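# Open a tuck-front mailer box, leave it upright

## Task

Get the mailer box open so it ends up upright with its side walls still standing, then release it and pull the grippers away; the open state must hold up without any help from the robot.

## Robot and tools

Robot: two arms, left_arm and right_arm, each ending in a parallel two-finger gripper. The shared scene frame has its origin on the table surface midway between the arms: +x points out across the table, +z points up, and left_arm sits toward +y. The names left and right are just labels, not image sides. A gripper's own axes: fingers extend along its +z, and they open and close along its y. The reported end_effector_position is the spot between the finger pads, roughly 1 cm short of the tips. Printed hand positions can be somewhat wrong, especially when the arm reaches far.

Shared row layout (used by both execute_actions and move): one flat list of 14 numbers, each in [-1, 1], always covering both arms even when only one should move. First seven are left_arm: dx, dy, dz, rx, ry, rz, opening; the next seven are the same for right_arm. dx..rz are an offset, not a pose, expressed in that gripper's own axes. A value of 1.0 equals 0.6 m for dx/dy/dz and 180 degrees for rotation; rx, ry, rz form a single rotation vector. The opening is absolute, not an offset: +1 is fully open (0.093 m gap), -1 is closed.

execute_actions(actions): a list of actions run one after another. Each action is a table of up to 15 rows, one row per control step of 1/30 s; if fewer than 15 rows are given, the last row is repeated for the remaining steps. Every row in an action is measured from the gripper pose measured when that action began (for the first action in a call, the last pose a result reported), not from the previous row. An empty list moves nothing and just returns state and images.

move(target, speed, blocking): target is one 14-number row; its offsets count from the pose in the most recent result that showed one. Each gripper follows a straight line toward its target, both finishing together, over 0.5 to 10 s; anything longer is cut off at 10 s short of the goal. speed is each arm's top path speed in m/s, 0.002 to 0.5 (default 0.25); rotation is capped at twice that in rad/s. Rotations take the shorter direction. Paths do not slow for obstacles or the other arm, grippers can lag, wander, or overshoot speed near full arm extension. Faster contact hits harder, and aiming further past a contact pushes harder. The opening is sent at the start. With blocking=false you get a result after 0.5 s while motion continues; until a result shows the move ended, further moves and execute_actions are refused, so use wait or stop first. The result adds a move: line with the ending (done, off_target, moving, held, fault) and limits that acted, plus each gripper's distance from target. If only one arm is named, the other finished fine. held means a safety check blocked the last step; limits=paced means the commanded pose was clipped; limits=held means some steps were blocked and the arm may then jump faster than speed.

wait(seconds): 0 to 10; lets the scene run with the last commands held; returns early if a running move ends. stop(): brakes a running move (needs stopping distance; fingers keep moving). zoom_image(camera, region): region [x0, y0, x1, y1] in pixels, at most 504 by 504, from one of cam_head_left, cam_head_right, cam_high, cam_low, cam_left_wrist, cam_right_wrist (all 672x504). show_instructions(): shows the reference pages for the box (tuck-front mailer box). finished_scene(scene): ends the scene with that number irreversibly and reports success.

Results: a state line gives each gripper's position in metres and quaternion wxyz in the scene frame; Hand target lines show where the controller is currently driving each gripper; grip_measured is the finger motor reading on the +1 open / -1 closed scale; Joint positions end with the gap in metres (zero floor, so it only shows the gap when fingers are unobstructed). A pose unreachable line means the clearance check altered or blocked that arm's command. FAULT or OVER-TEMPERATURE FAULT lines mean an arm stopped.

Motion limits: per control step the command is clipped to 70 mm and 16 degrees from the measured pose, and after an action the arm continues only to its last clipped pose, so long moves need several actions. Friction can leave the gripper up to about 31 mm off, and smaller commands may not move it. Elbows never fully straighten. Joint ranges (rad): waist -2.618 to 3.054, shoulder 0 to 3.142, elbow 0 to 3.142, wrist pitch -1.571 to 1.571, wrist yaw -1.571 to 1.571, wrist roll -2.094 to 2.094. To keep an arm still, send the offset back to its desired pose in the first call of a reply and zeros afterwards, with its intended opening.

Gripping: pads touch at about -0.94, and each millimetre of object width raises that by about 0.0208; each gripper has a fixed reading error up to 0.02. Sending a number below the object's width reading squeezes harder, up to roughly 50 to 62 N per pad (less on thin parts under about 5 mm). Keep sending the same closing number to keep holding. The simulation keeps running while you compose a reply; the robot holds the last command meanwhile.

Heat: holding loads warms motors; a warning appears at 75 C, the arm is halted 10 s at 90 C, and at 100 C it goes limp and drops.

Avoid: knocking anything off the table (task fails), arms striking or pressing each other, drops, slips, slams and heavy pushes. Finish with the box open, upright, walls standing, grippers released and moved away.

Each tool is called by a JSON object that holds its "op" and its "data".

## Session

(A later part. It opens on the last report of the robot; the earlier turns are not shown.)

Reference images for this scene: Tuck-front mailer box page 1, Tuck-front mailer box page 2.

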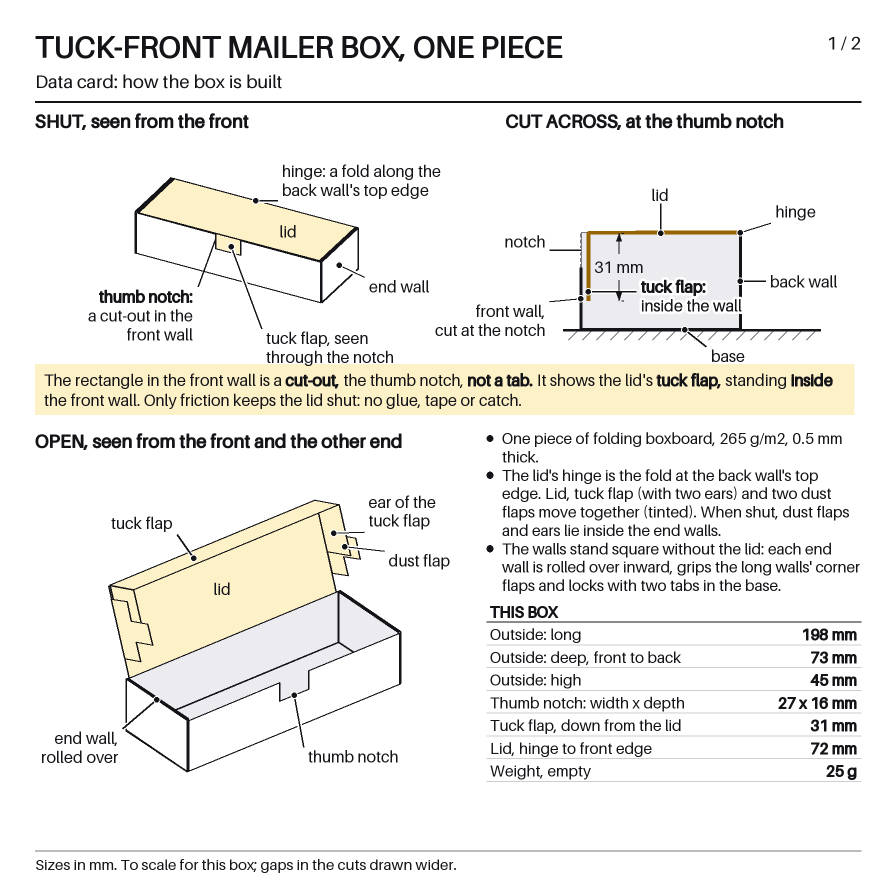

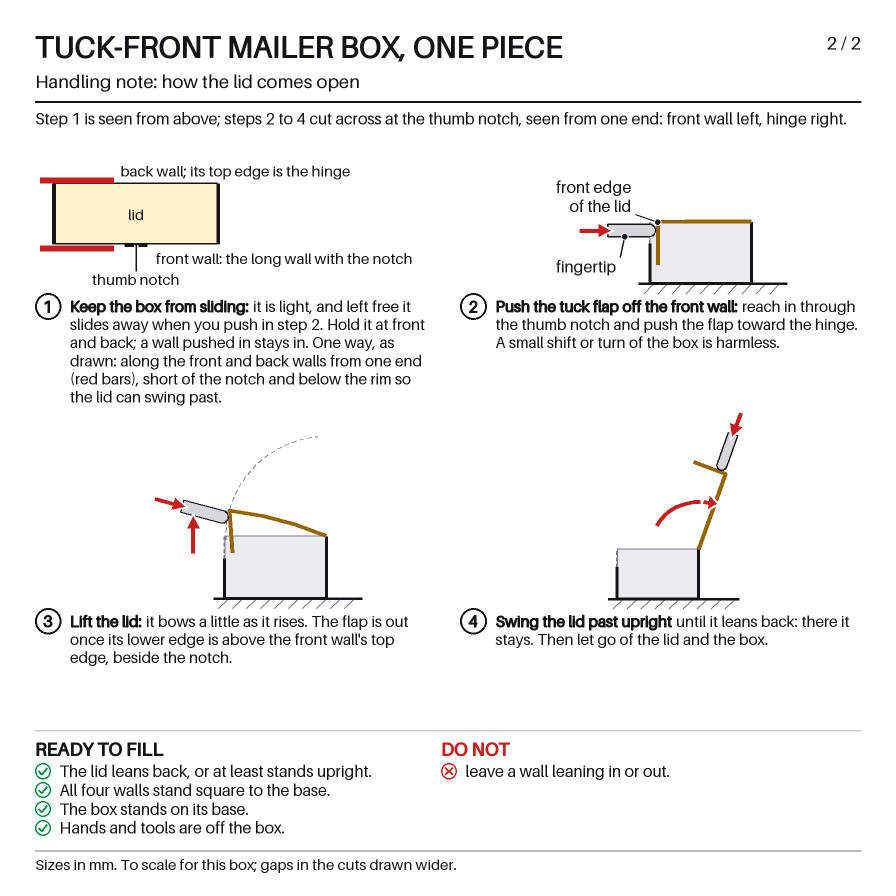

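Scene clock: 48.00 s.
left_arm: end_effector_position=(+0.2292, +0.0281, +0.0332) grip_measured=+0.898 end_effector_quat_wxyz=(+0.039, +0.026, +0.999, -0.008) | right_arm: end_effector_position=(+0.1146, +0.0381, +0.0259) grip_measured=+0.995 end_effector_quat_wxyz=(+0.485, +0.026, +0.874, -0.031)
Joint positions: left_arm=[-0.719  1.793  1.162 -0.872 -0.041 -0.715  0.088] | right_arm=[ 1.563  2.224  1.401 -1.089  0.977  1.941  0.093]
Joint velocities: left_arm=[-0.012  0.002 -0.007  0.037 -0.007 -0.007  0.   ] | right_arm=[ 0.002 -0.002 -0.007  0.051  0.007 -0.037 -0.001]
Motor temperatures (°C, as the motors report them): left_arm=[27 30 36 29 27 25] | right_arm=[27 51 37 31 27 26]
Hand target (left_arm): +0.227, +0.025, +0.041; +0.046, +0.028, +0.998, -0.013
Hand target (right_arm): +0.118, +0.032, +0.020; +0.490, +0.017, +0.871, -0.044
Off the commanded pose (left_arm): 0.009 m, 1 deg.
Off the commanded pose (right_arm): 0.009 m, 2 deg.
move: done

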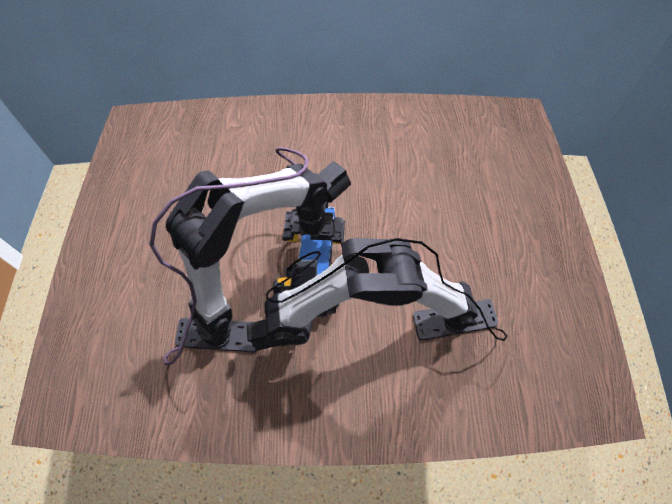

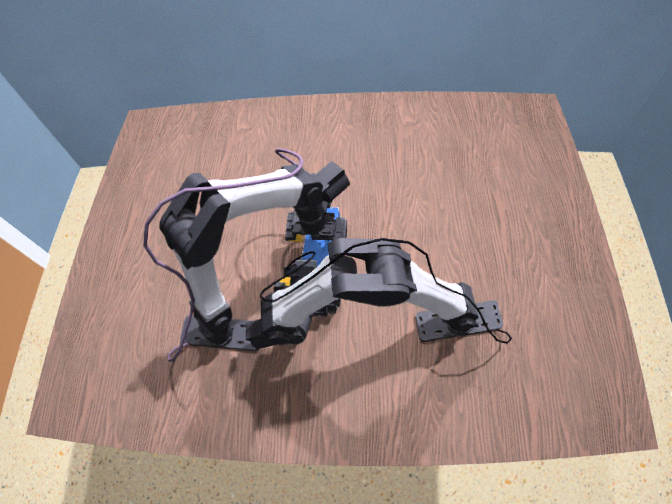

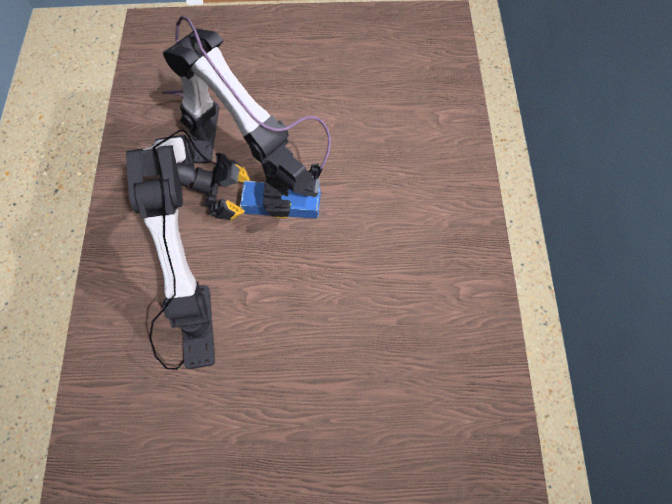

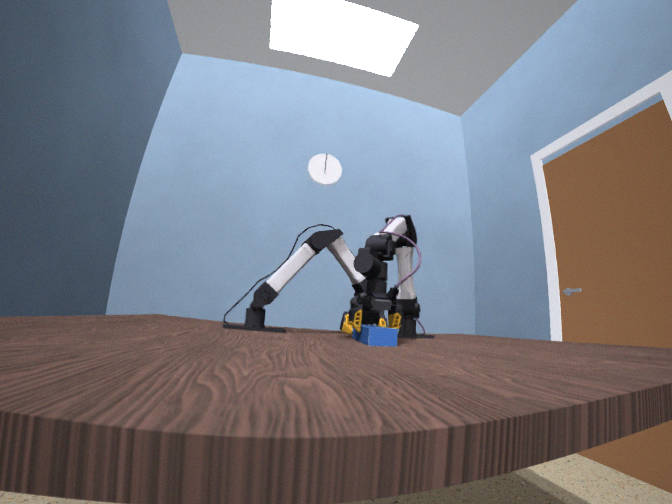

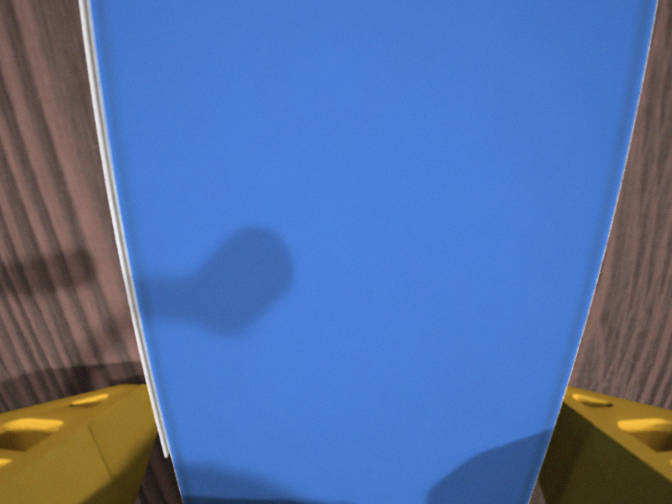

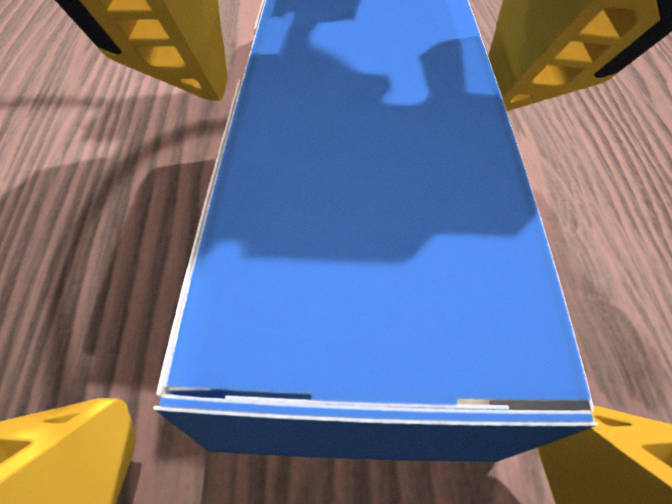

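Right needs −y 8mm then forward 25mm.

{"op": "move", "data": {"target": [0,0,0,0,0,0,0.9,0,-0.022,0,0,0,0,1], "speed": 0.03}}

{"op": "move", "data": {"target": [0,0,0,0,0,0,0.9,-0.02,-0.008,0.045,0,0,0,1], "speed": 0.04}}

Scene clock: 51.03 s.
left_arm: end_effector_position=(+0.2291, +0.0282, +0.0332) grip_measured=+0.898 end_effector_quat_wxyz=(+0.039, +0.026, +0.999, -0.007) | right_arm: end_effector_position=(+0.1159, +0.0284, +0.0260) grip_measured=+0.995 end_effector_quat_wxyz=(+0.486, +0.024, +0.873, -0.036)
Joint positions: left_arm=[-0.719  1.793  1.162 -0.873 -0.041 -0.716  0.088] | right_arm=[ 1.563  2.201  1.358 -1.082  0.977  1.943  0.093]
Joint velocities: left_arm=[ 0.007  0.012 -0.002 -0.051  0.007  0.007 -0.001] | right_arm=[ 0.007 -0.017 -0.022  0.007 -0.022 -0.051  0.   ]
Motor temperatures (°C, as the motors report them): left_arm=[27 31 36 29 27 25] | right_arm=[27 52 37 31 27 26]
Hand target (left_arm): +0.229, +0.028, +0.033; +0.039, +0.026, +0.999, -0.008
Hand target (right_arm): +0.114, +0.025, +0.027; +0.485, +0.026, +0.873, -0.031
Off the commanded pose (left_arm): 0.000 m, 0 deg.
Off the commanded pose (right_arm): 0.004 m, 1 deg.
move: done

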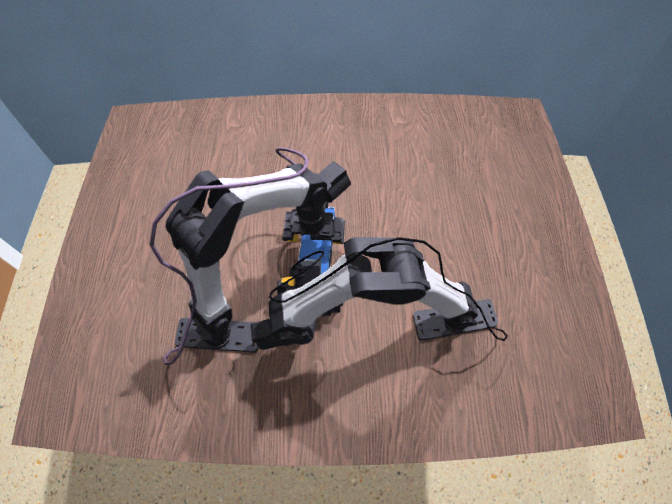

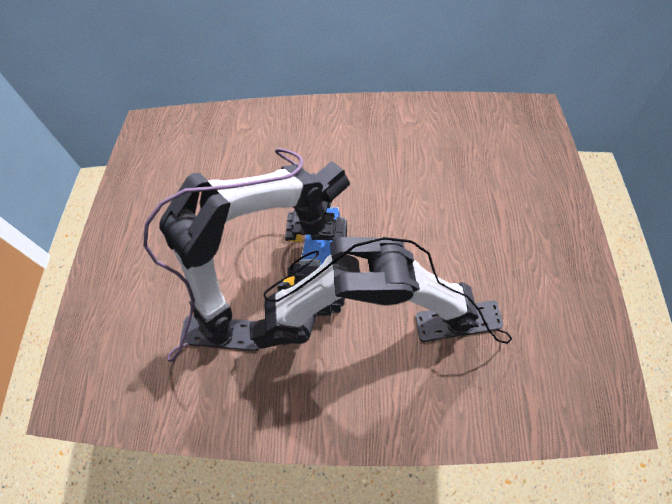

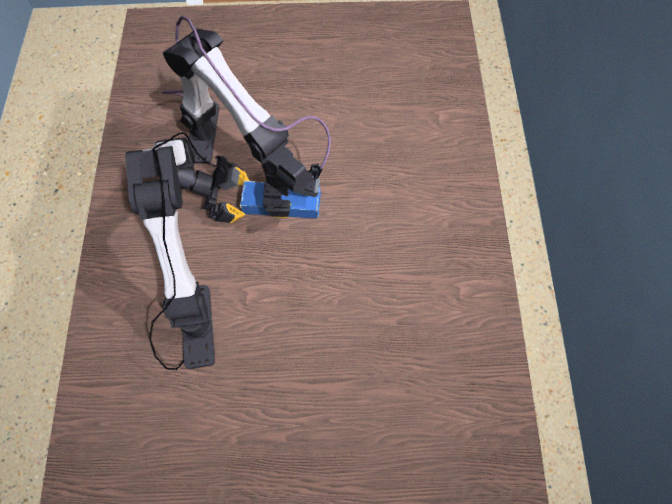

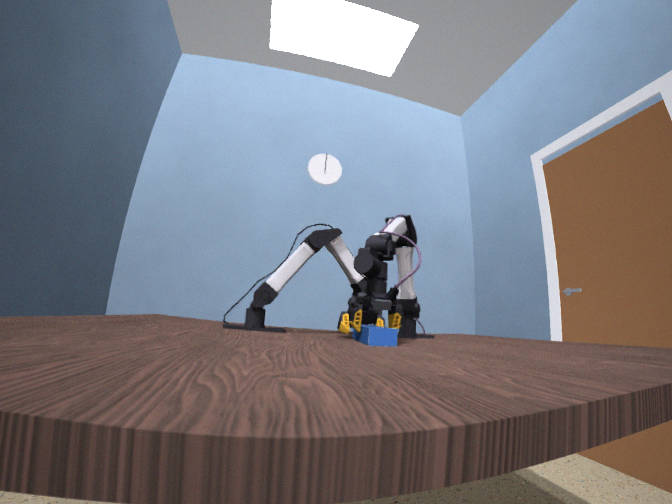

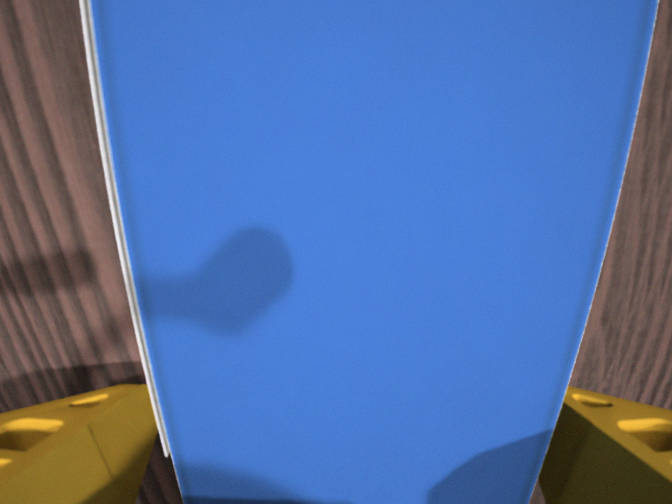

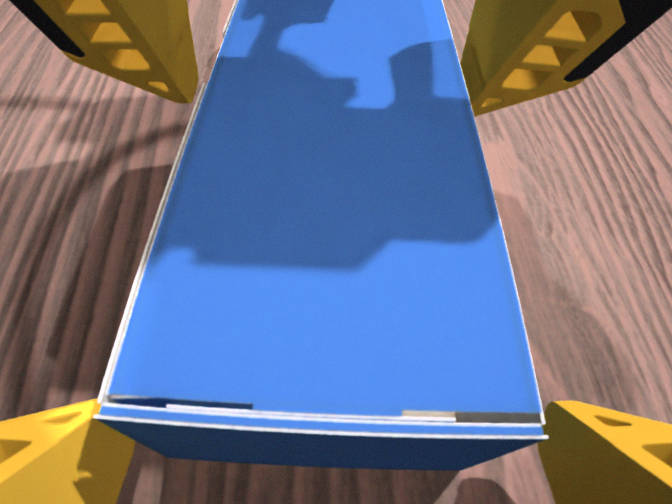

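Scene clock: 52.20 s.
left_arm: end_effector_position=(+0.2291, +0.0282, +0.0332) grip_measured=+0.898 end_effector_quat_wxyz=(+0.039, +0.026, +0.999, -0.007) | right_arm: end_effector_position=(+0.1415, +0.0254, +0.0205) grip_measured=+0.995 end_effector_quat_wxyz=(+0.484, +0.026, +0.874, -0.036)
Joint positions: left_arm=[-0.719  1.793  1.162 -0.873 -0.041 -0.716  0.088] | right_arm=[ 1.49   2.167  1.288 -0.94   0.993  1.821  0.093]
Joint velocities: left_arm=[ 0.012 -0.002 -0.007 -0.022 -0.007  0.037 -0.001] | right_arm=[-0.002  0.002  0.007  0.022 -0.051 -0.037 -0.001]
Motor temperatures (°C, as the motors report them): left_arm=[27 31 36 29 27 25] | right_arm=[27 52 37 31 27 26]
Hand target (left_arm): +0.229, +0.028, +0.033; +0.039, +0.026, +0.999, -0.007
Hand target (right_arm): +0.145, +0.021, +0.022; +0.487, +0.024, +0.872, -0.037
Off the commanded pose (left_arm): 0.000 m, 0 deg.
Off the commanded pose (right_arm): 0.006 m, 0 deg.
move: done

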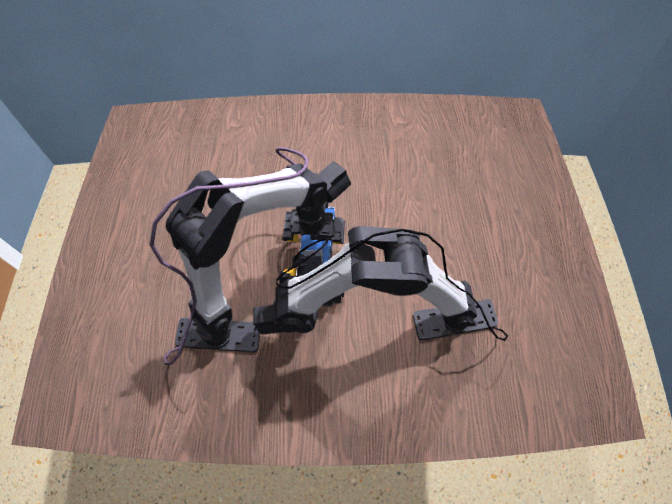

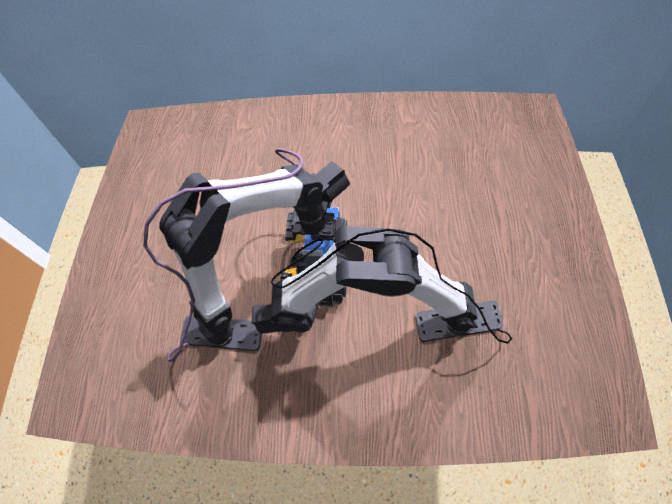

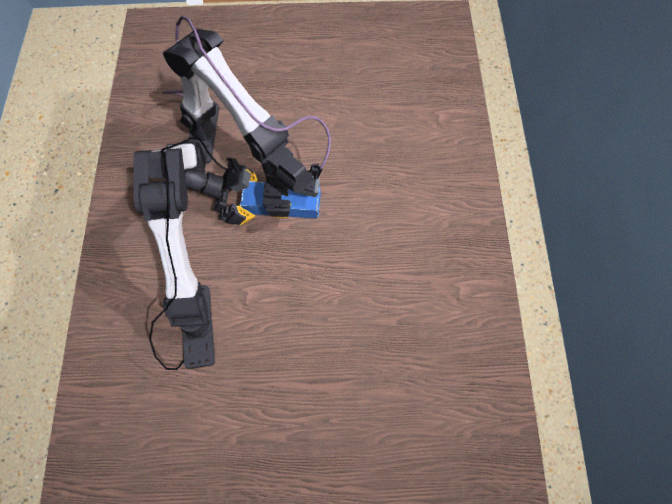

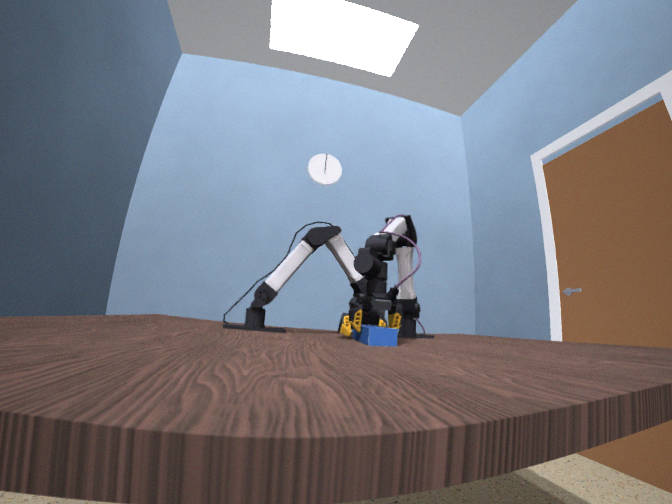

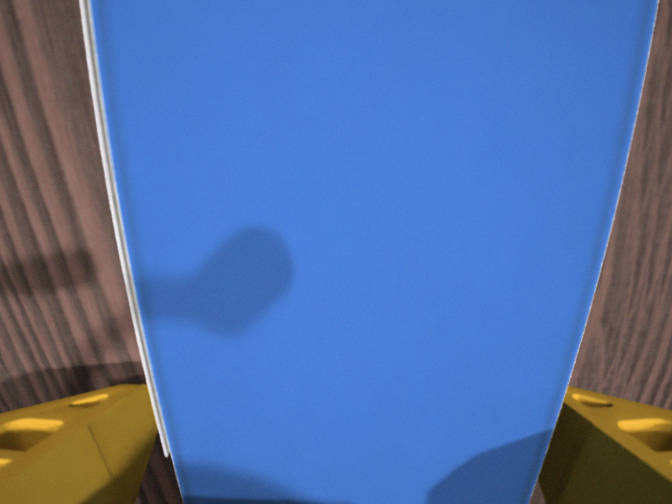

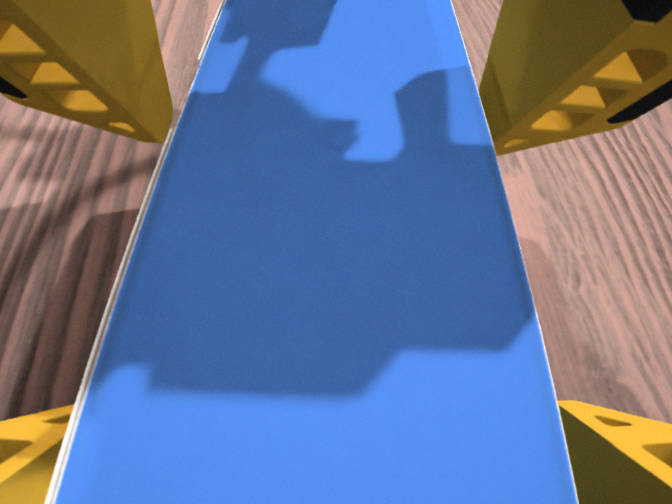

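{"op": "move", "data": {"target": [0,0,-0.008,0,0,0,0.9,0,0,0,0,0,0,0.52], "speed": 0.03}}

{"op": "move", "data": {"target": [0,0,0,0,0,0,0.48,0,0,0,0,0,0,0.52]}}

{"op": "move", "data": {"target": [0,-0.006,-0.02,-0.08,0,0,0.48,0,0,0,0,0,0,0.52], "speed": 0.03}}

Scene clock: 55.73 s.
left_arm: end_effector_position=(+0.2277, +0.0295, +0.0331) grip_measured=+0.898 end_effector_quat_wxyz=(+0.036, +0.026, +0.999, -0.005) | right_arm: end_effector_position=(+0.1414, +0.0259, +0.0204) grip_measured=+0.528 end_effector_quat_wxyz=(+0.484, +0.026, +0.874, -0.035)
Joint positions: left_arm=[-0.719  1.793  1.162 -0.881 -0.041 -0.716  0.088] | right_arm=[ 1.49   2.167  1.288 -0.937  0.993  1.819  0.071]
Joint velocities: left_arm=[ 0.002 -0.017 -0.002 -0.022 -0.037  0.037 -0.   ] | right_arm=[-0.007 -0.007 -0.017  0.022  0.037  0.037  0.   ]
Motor temperatures (°C, as the motors report them): left_arm=[27 31 36 29 27 25] | right_arm=[27 53 37 31 27 26]
Hand target (left_arm): +0.229, +0.028, +0.038; +0.039, +0.026, +0.999, -0.007
Hand target (right_arm): +0.141, +0.025, +0.021; +0.484, +0.026, +0.874, -0.035
Off the commanded pose (left_arm): 0.005 m, 0 deg.
Off the commanded pose (right_arm): 0.001 m, 0 deg.
move: done

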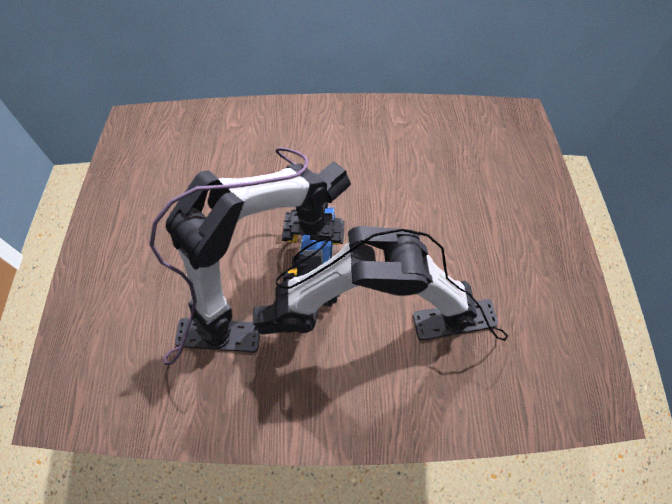

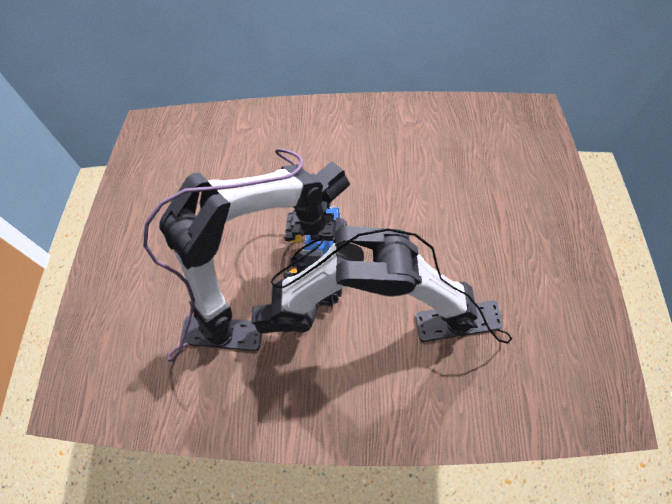

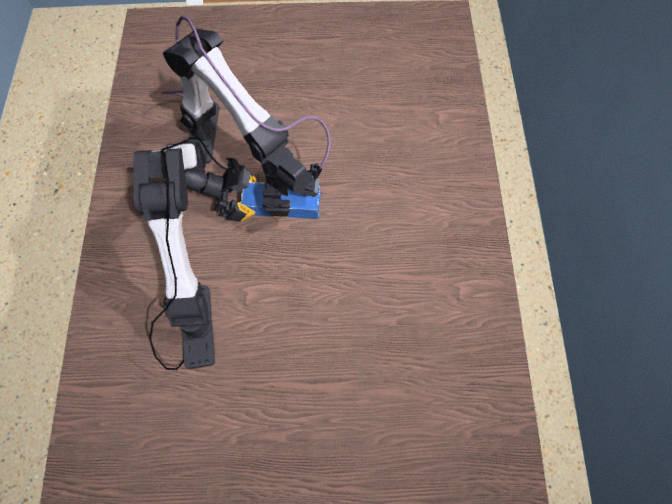

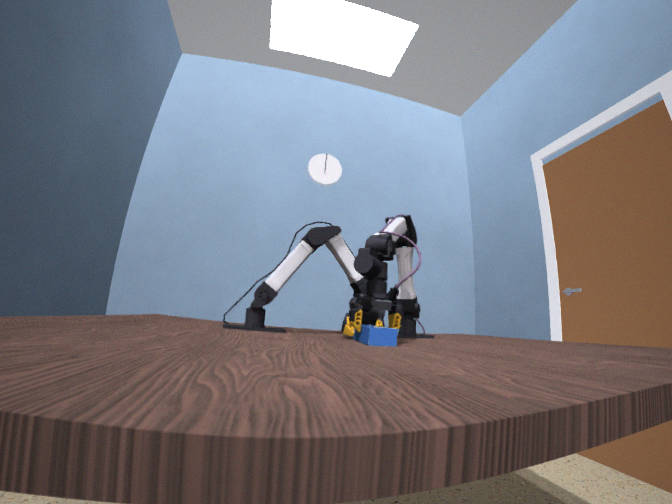

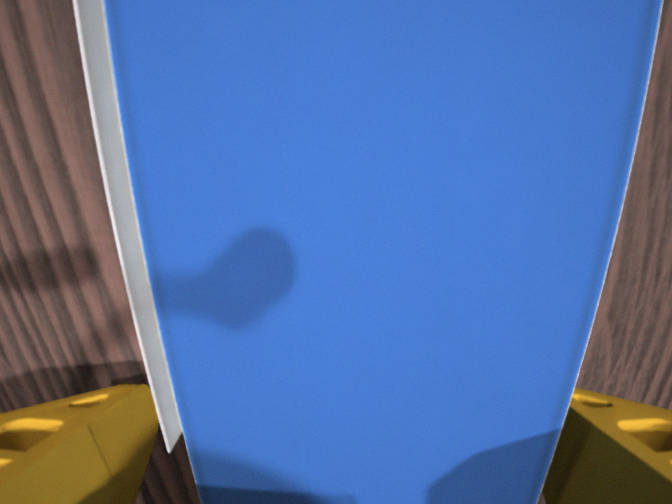

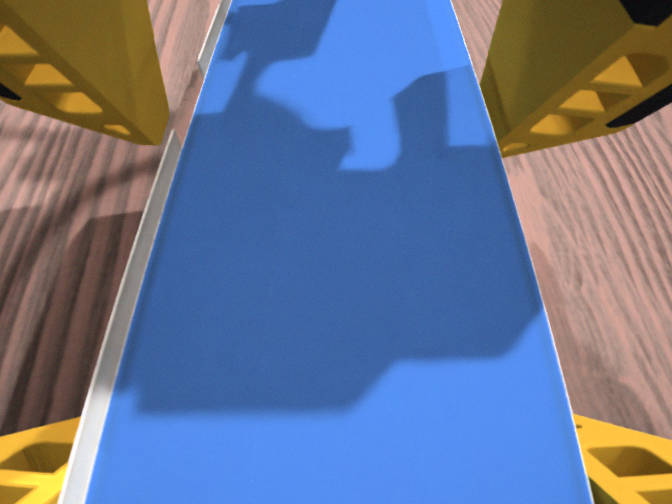

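Scene clock: 56.23 s.
left_arm: end_effector_position=(+0.2281, +0.0263, +0.0332) grip_measured=+0.487 end_effector_quat_wxyz=(+0.036, +0.026, +0.999, -0.012) | right_arm: end_effector_position=(+0.1415, +0.0277, +0.0202) grip_measured=+0.527 end_effector_quat_wxyz=(+0.484, +0.028, +0.874, -0.030)
Joint positions: left_arm=[-0.72   1.793  1.162 -0.87  -0.031 -0.716  0.069] | right_arm=[ 1.49   2.167  1.288 -0.926  0.994  1.818  0.07 ]
Joint velocities: left_arm=[-0.002 -0.007 -0.012  0.007  0.037  0.022  0.   ] | right_arm=[-0.002  0.017  0.012  0.037 -0.051 -0.051  0.001]
Motor temperatures (°C, as the motors report them): left_arm=[27 31 36 29 27 25] | right_arm=[27 53 37 31 27 26]
Hand target (left_arm): +0.228, +0.030, +0.033; +0.036, +0.026, +0.999, -0.005
Hand target (right_arm): +0.141, +0.026, +0.020; +0.484, +0.026, +0.874, -0.035
Off the commanded pose (left_arm): 0.003 m, 1 deg.
Off the commanded pose (right_arm): 0.002 m, 1 deg.
move: done

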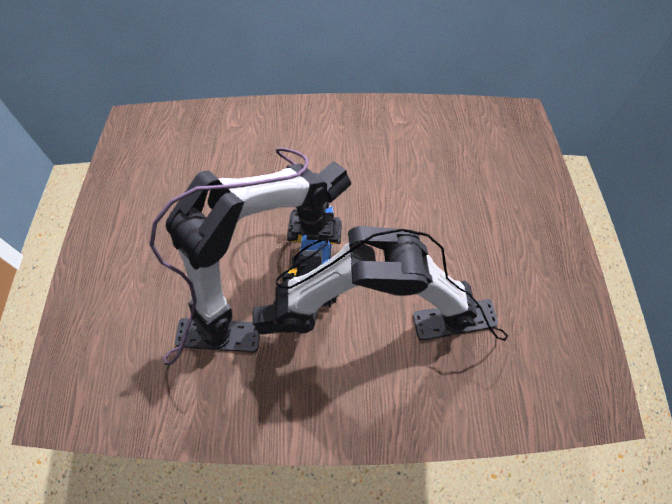

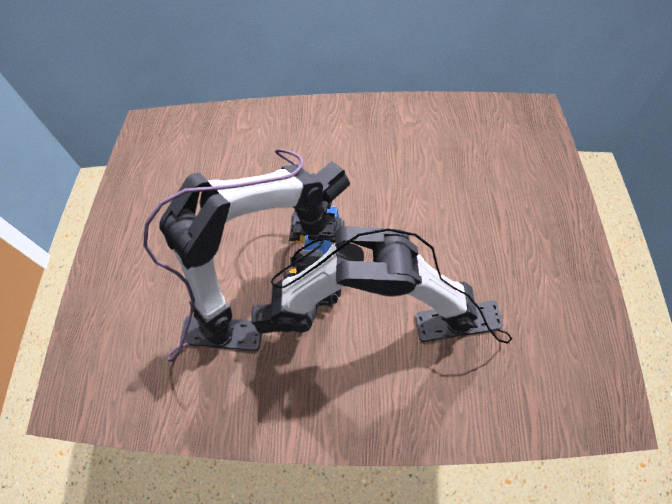

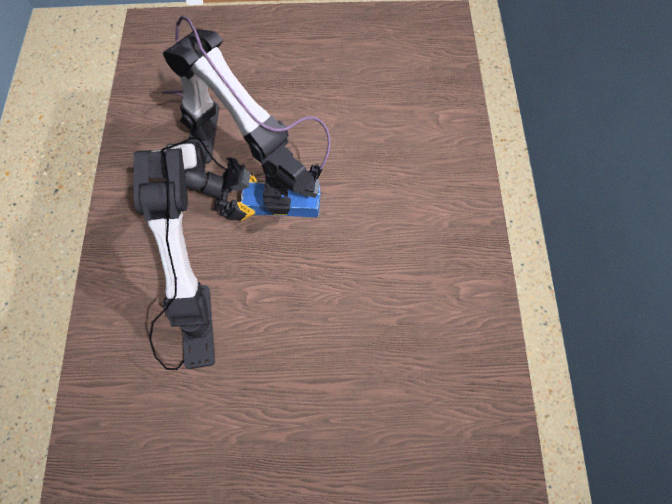

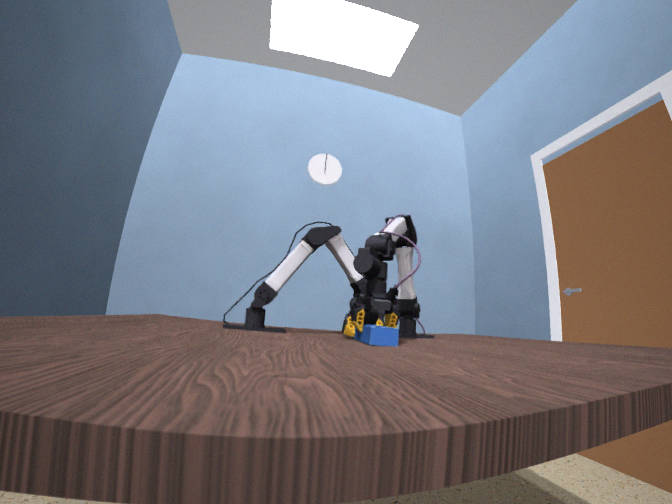

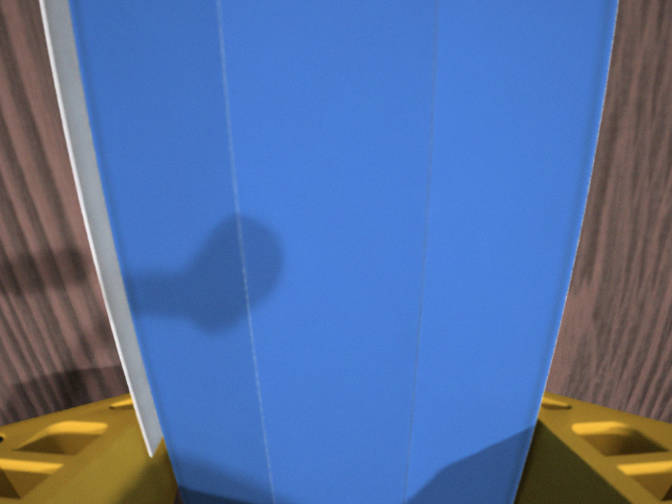

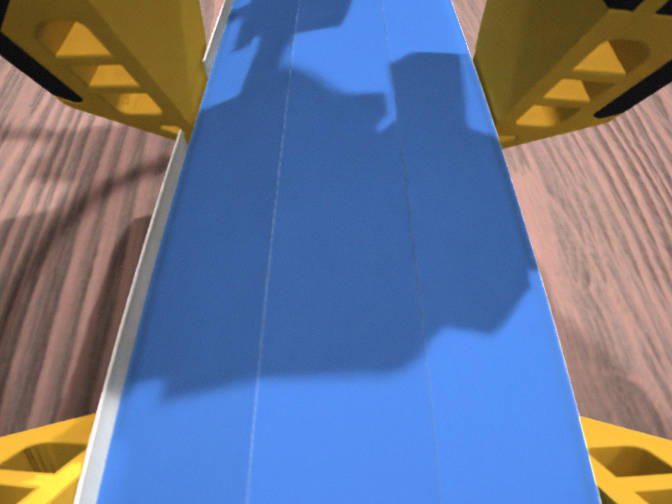

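Scene clock: 60.67 s.
left_arm: end_effector_position=(+0.2276, +0.0249, +0.0442) grip_measured=+0.485 end_effector_quat_wxyz=(+0.039, +0.016, +0.994, +0.098) | right_arm: end_effector_position=(+0.1426, +0.0302, +0.0217) grip_measured=+0.527 end_effector_quat_wxyz=(+0.490, +0.045, +0.871, -0.015)
Joint positions: left_arm=[-0.804  1.92   1.361 -1.107 -0.189 -0.833  0.069] | right_arm=[ 1.49   2.167  1.288 -0.913  1.009  1.852  0.07 ]
Joint velocities: left_arm=[-0.012 -0.012 -0.007  0.007 -0.066 -0.037 -0.   ] | right_arm=[0.007 0.007 0.002 0.022 0.007 0.022 0.001]
Motor temperatures (°C, as the motors report them): left_arm=[27 32 37 29 27 25] | right_arm=[27 53 37 31 27 26]
Hand target (left_arm): +0.228, +0.023, +0.046; +0.042, +0.023, +0.993, +0.112
Hand target (right_arm): +0.141, +0.028, +0.020; +0.484, +0.028, +0.874, -0.030
Off the commanded pose (left_arm): 0.002 m, 2 deg.
Off the commanded pose (right_arm): 0.003 m, 3 deg.
move: off_target (right_arm)

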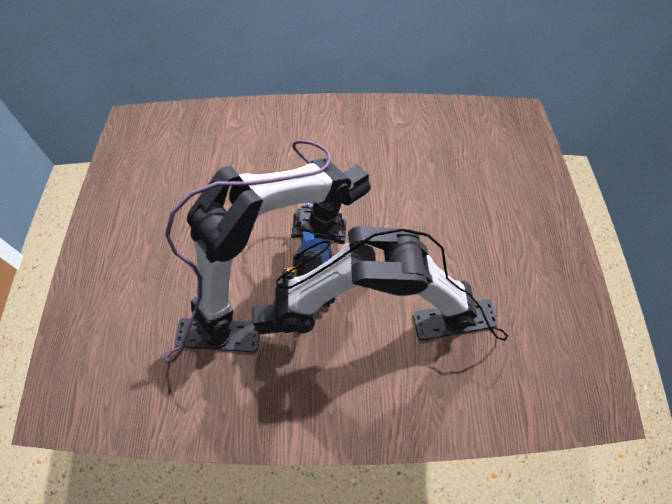

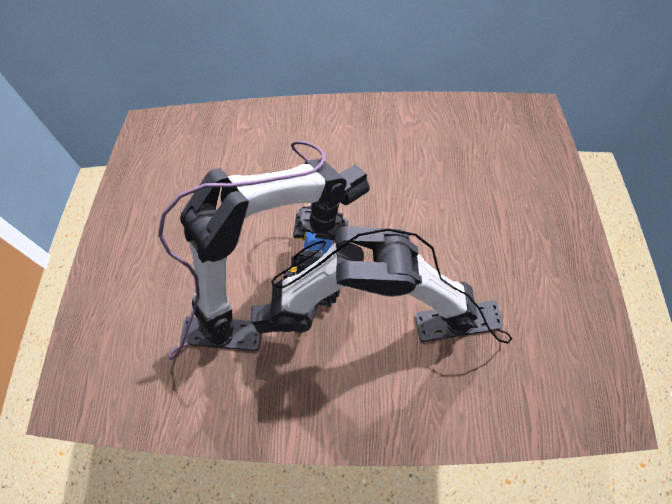

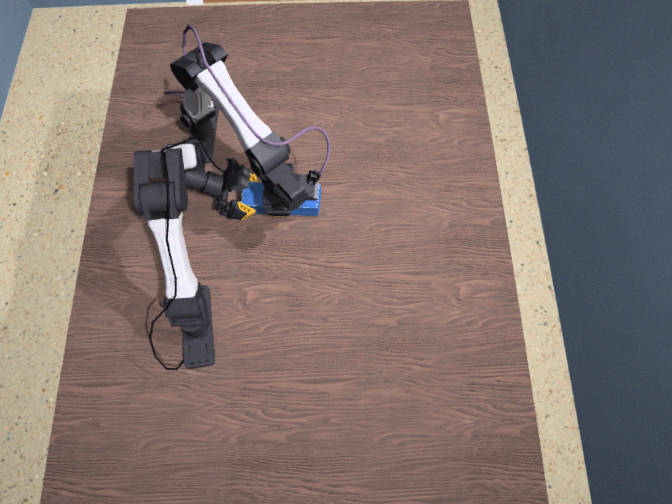

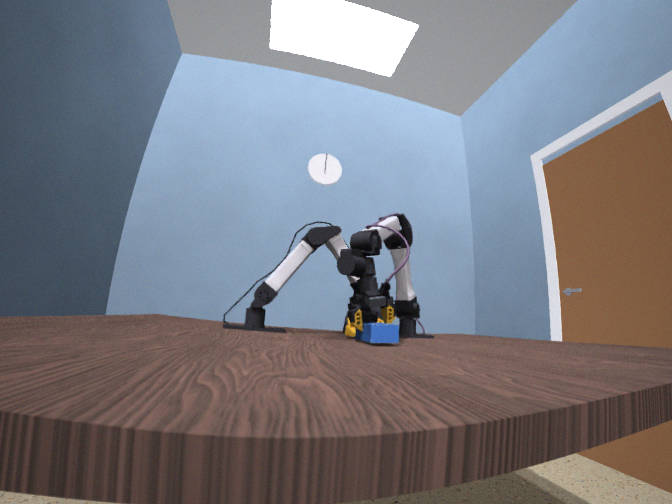

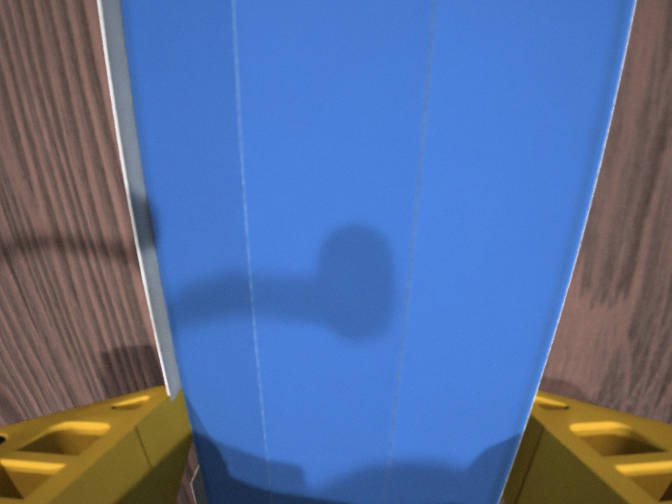

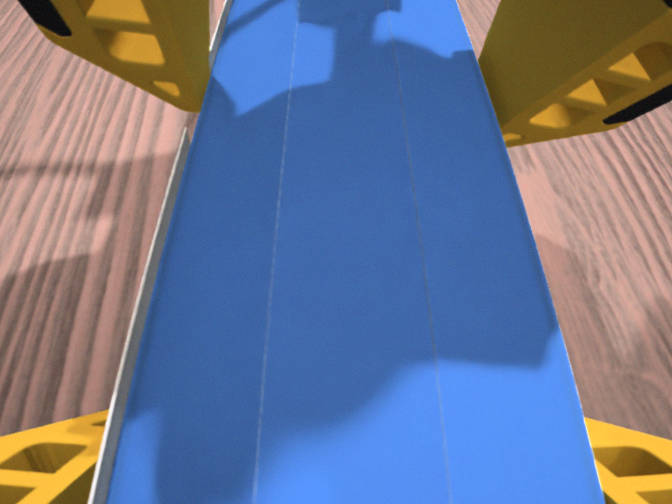

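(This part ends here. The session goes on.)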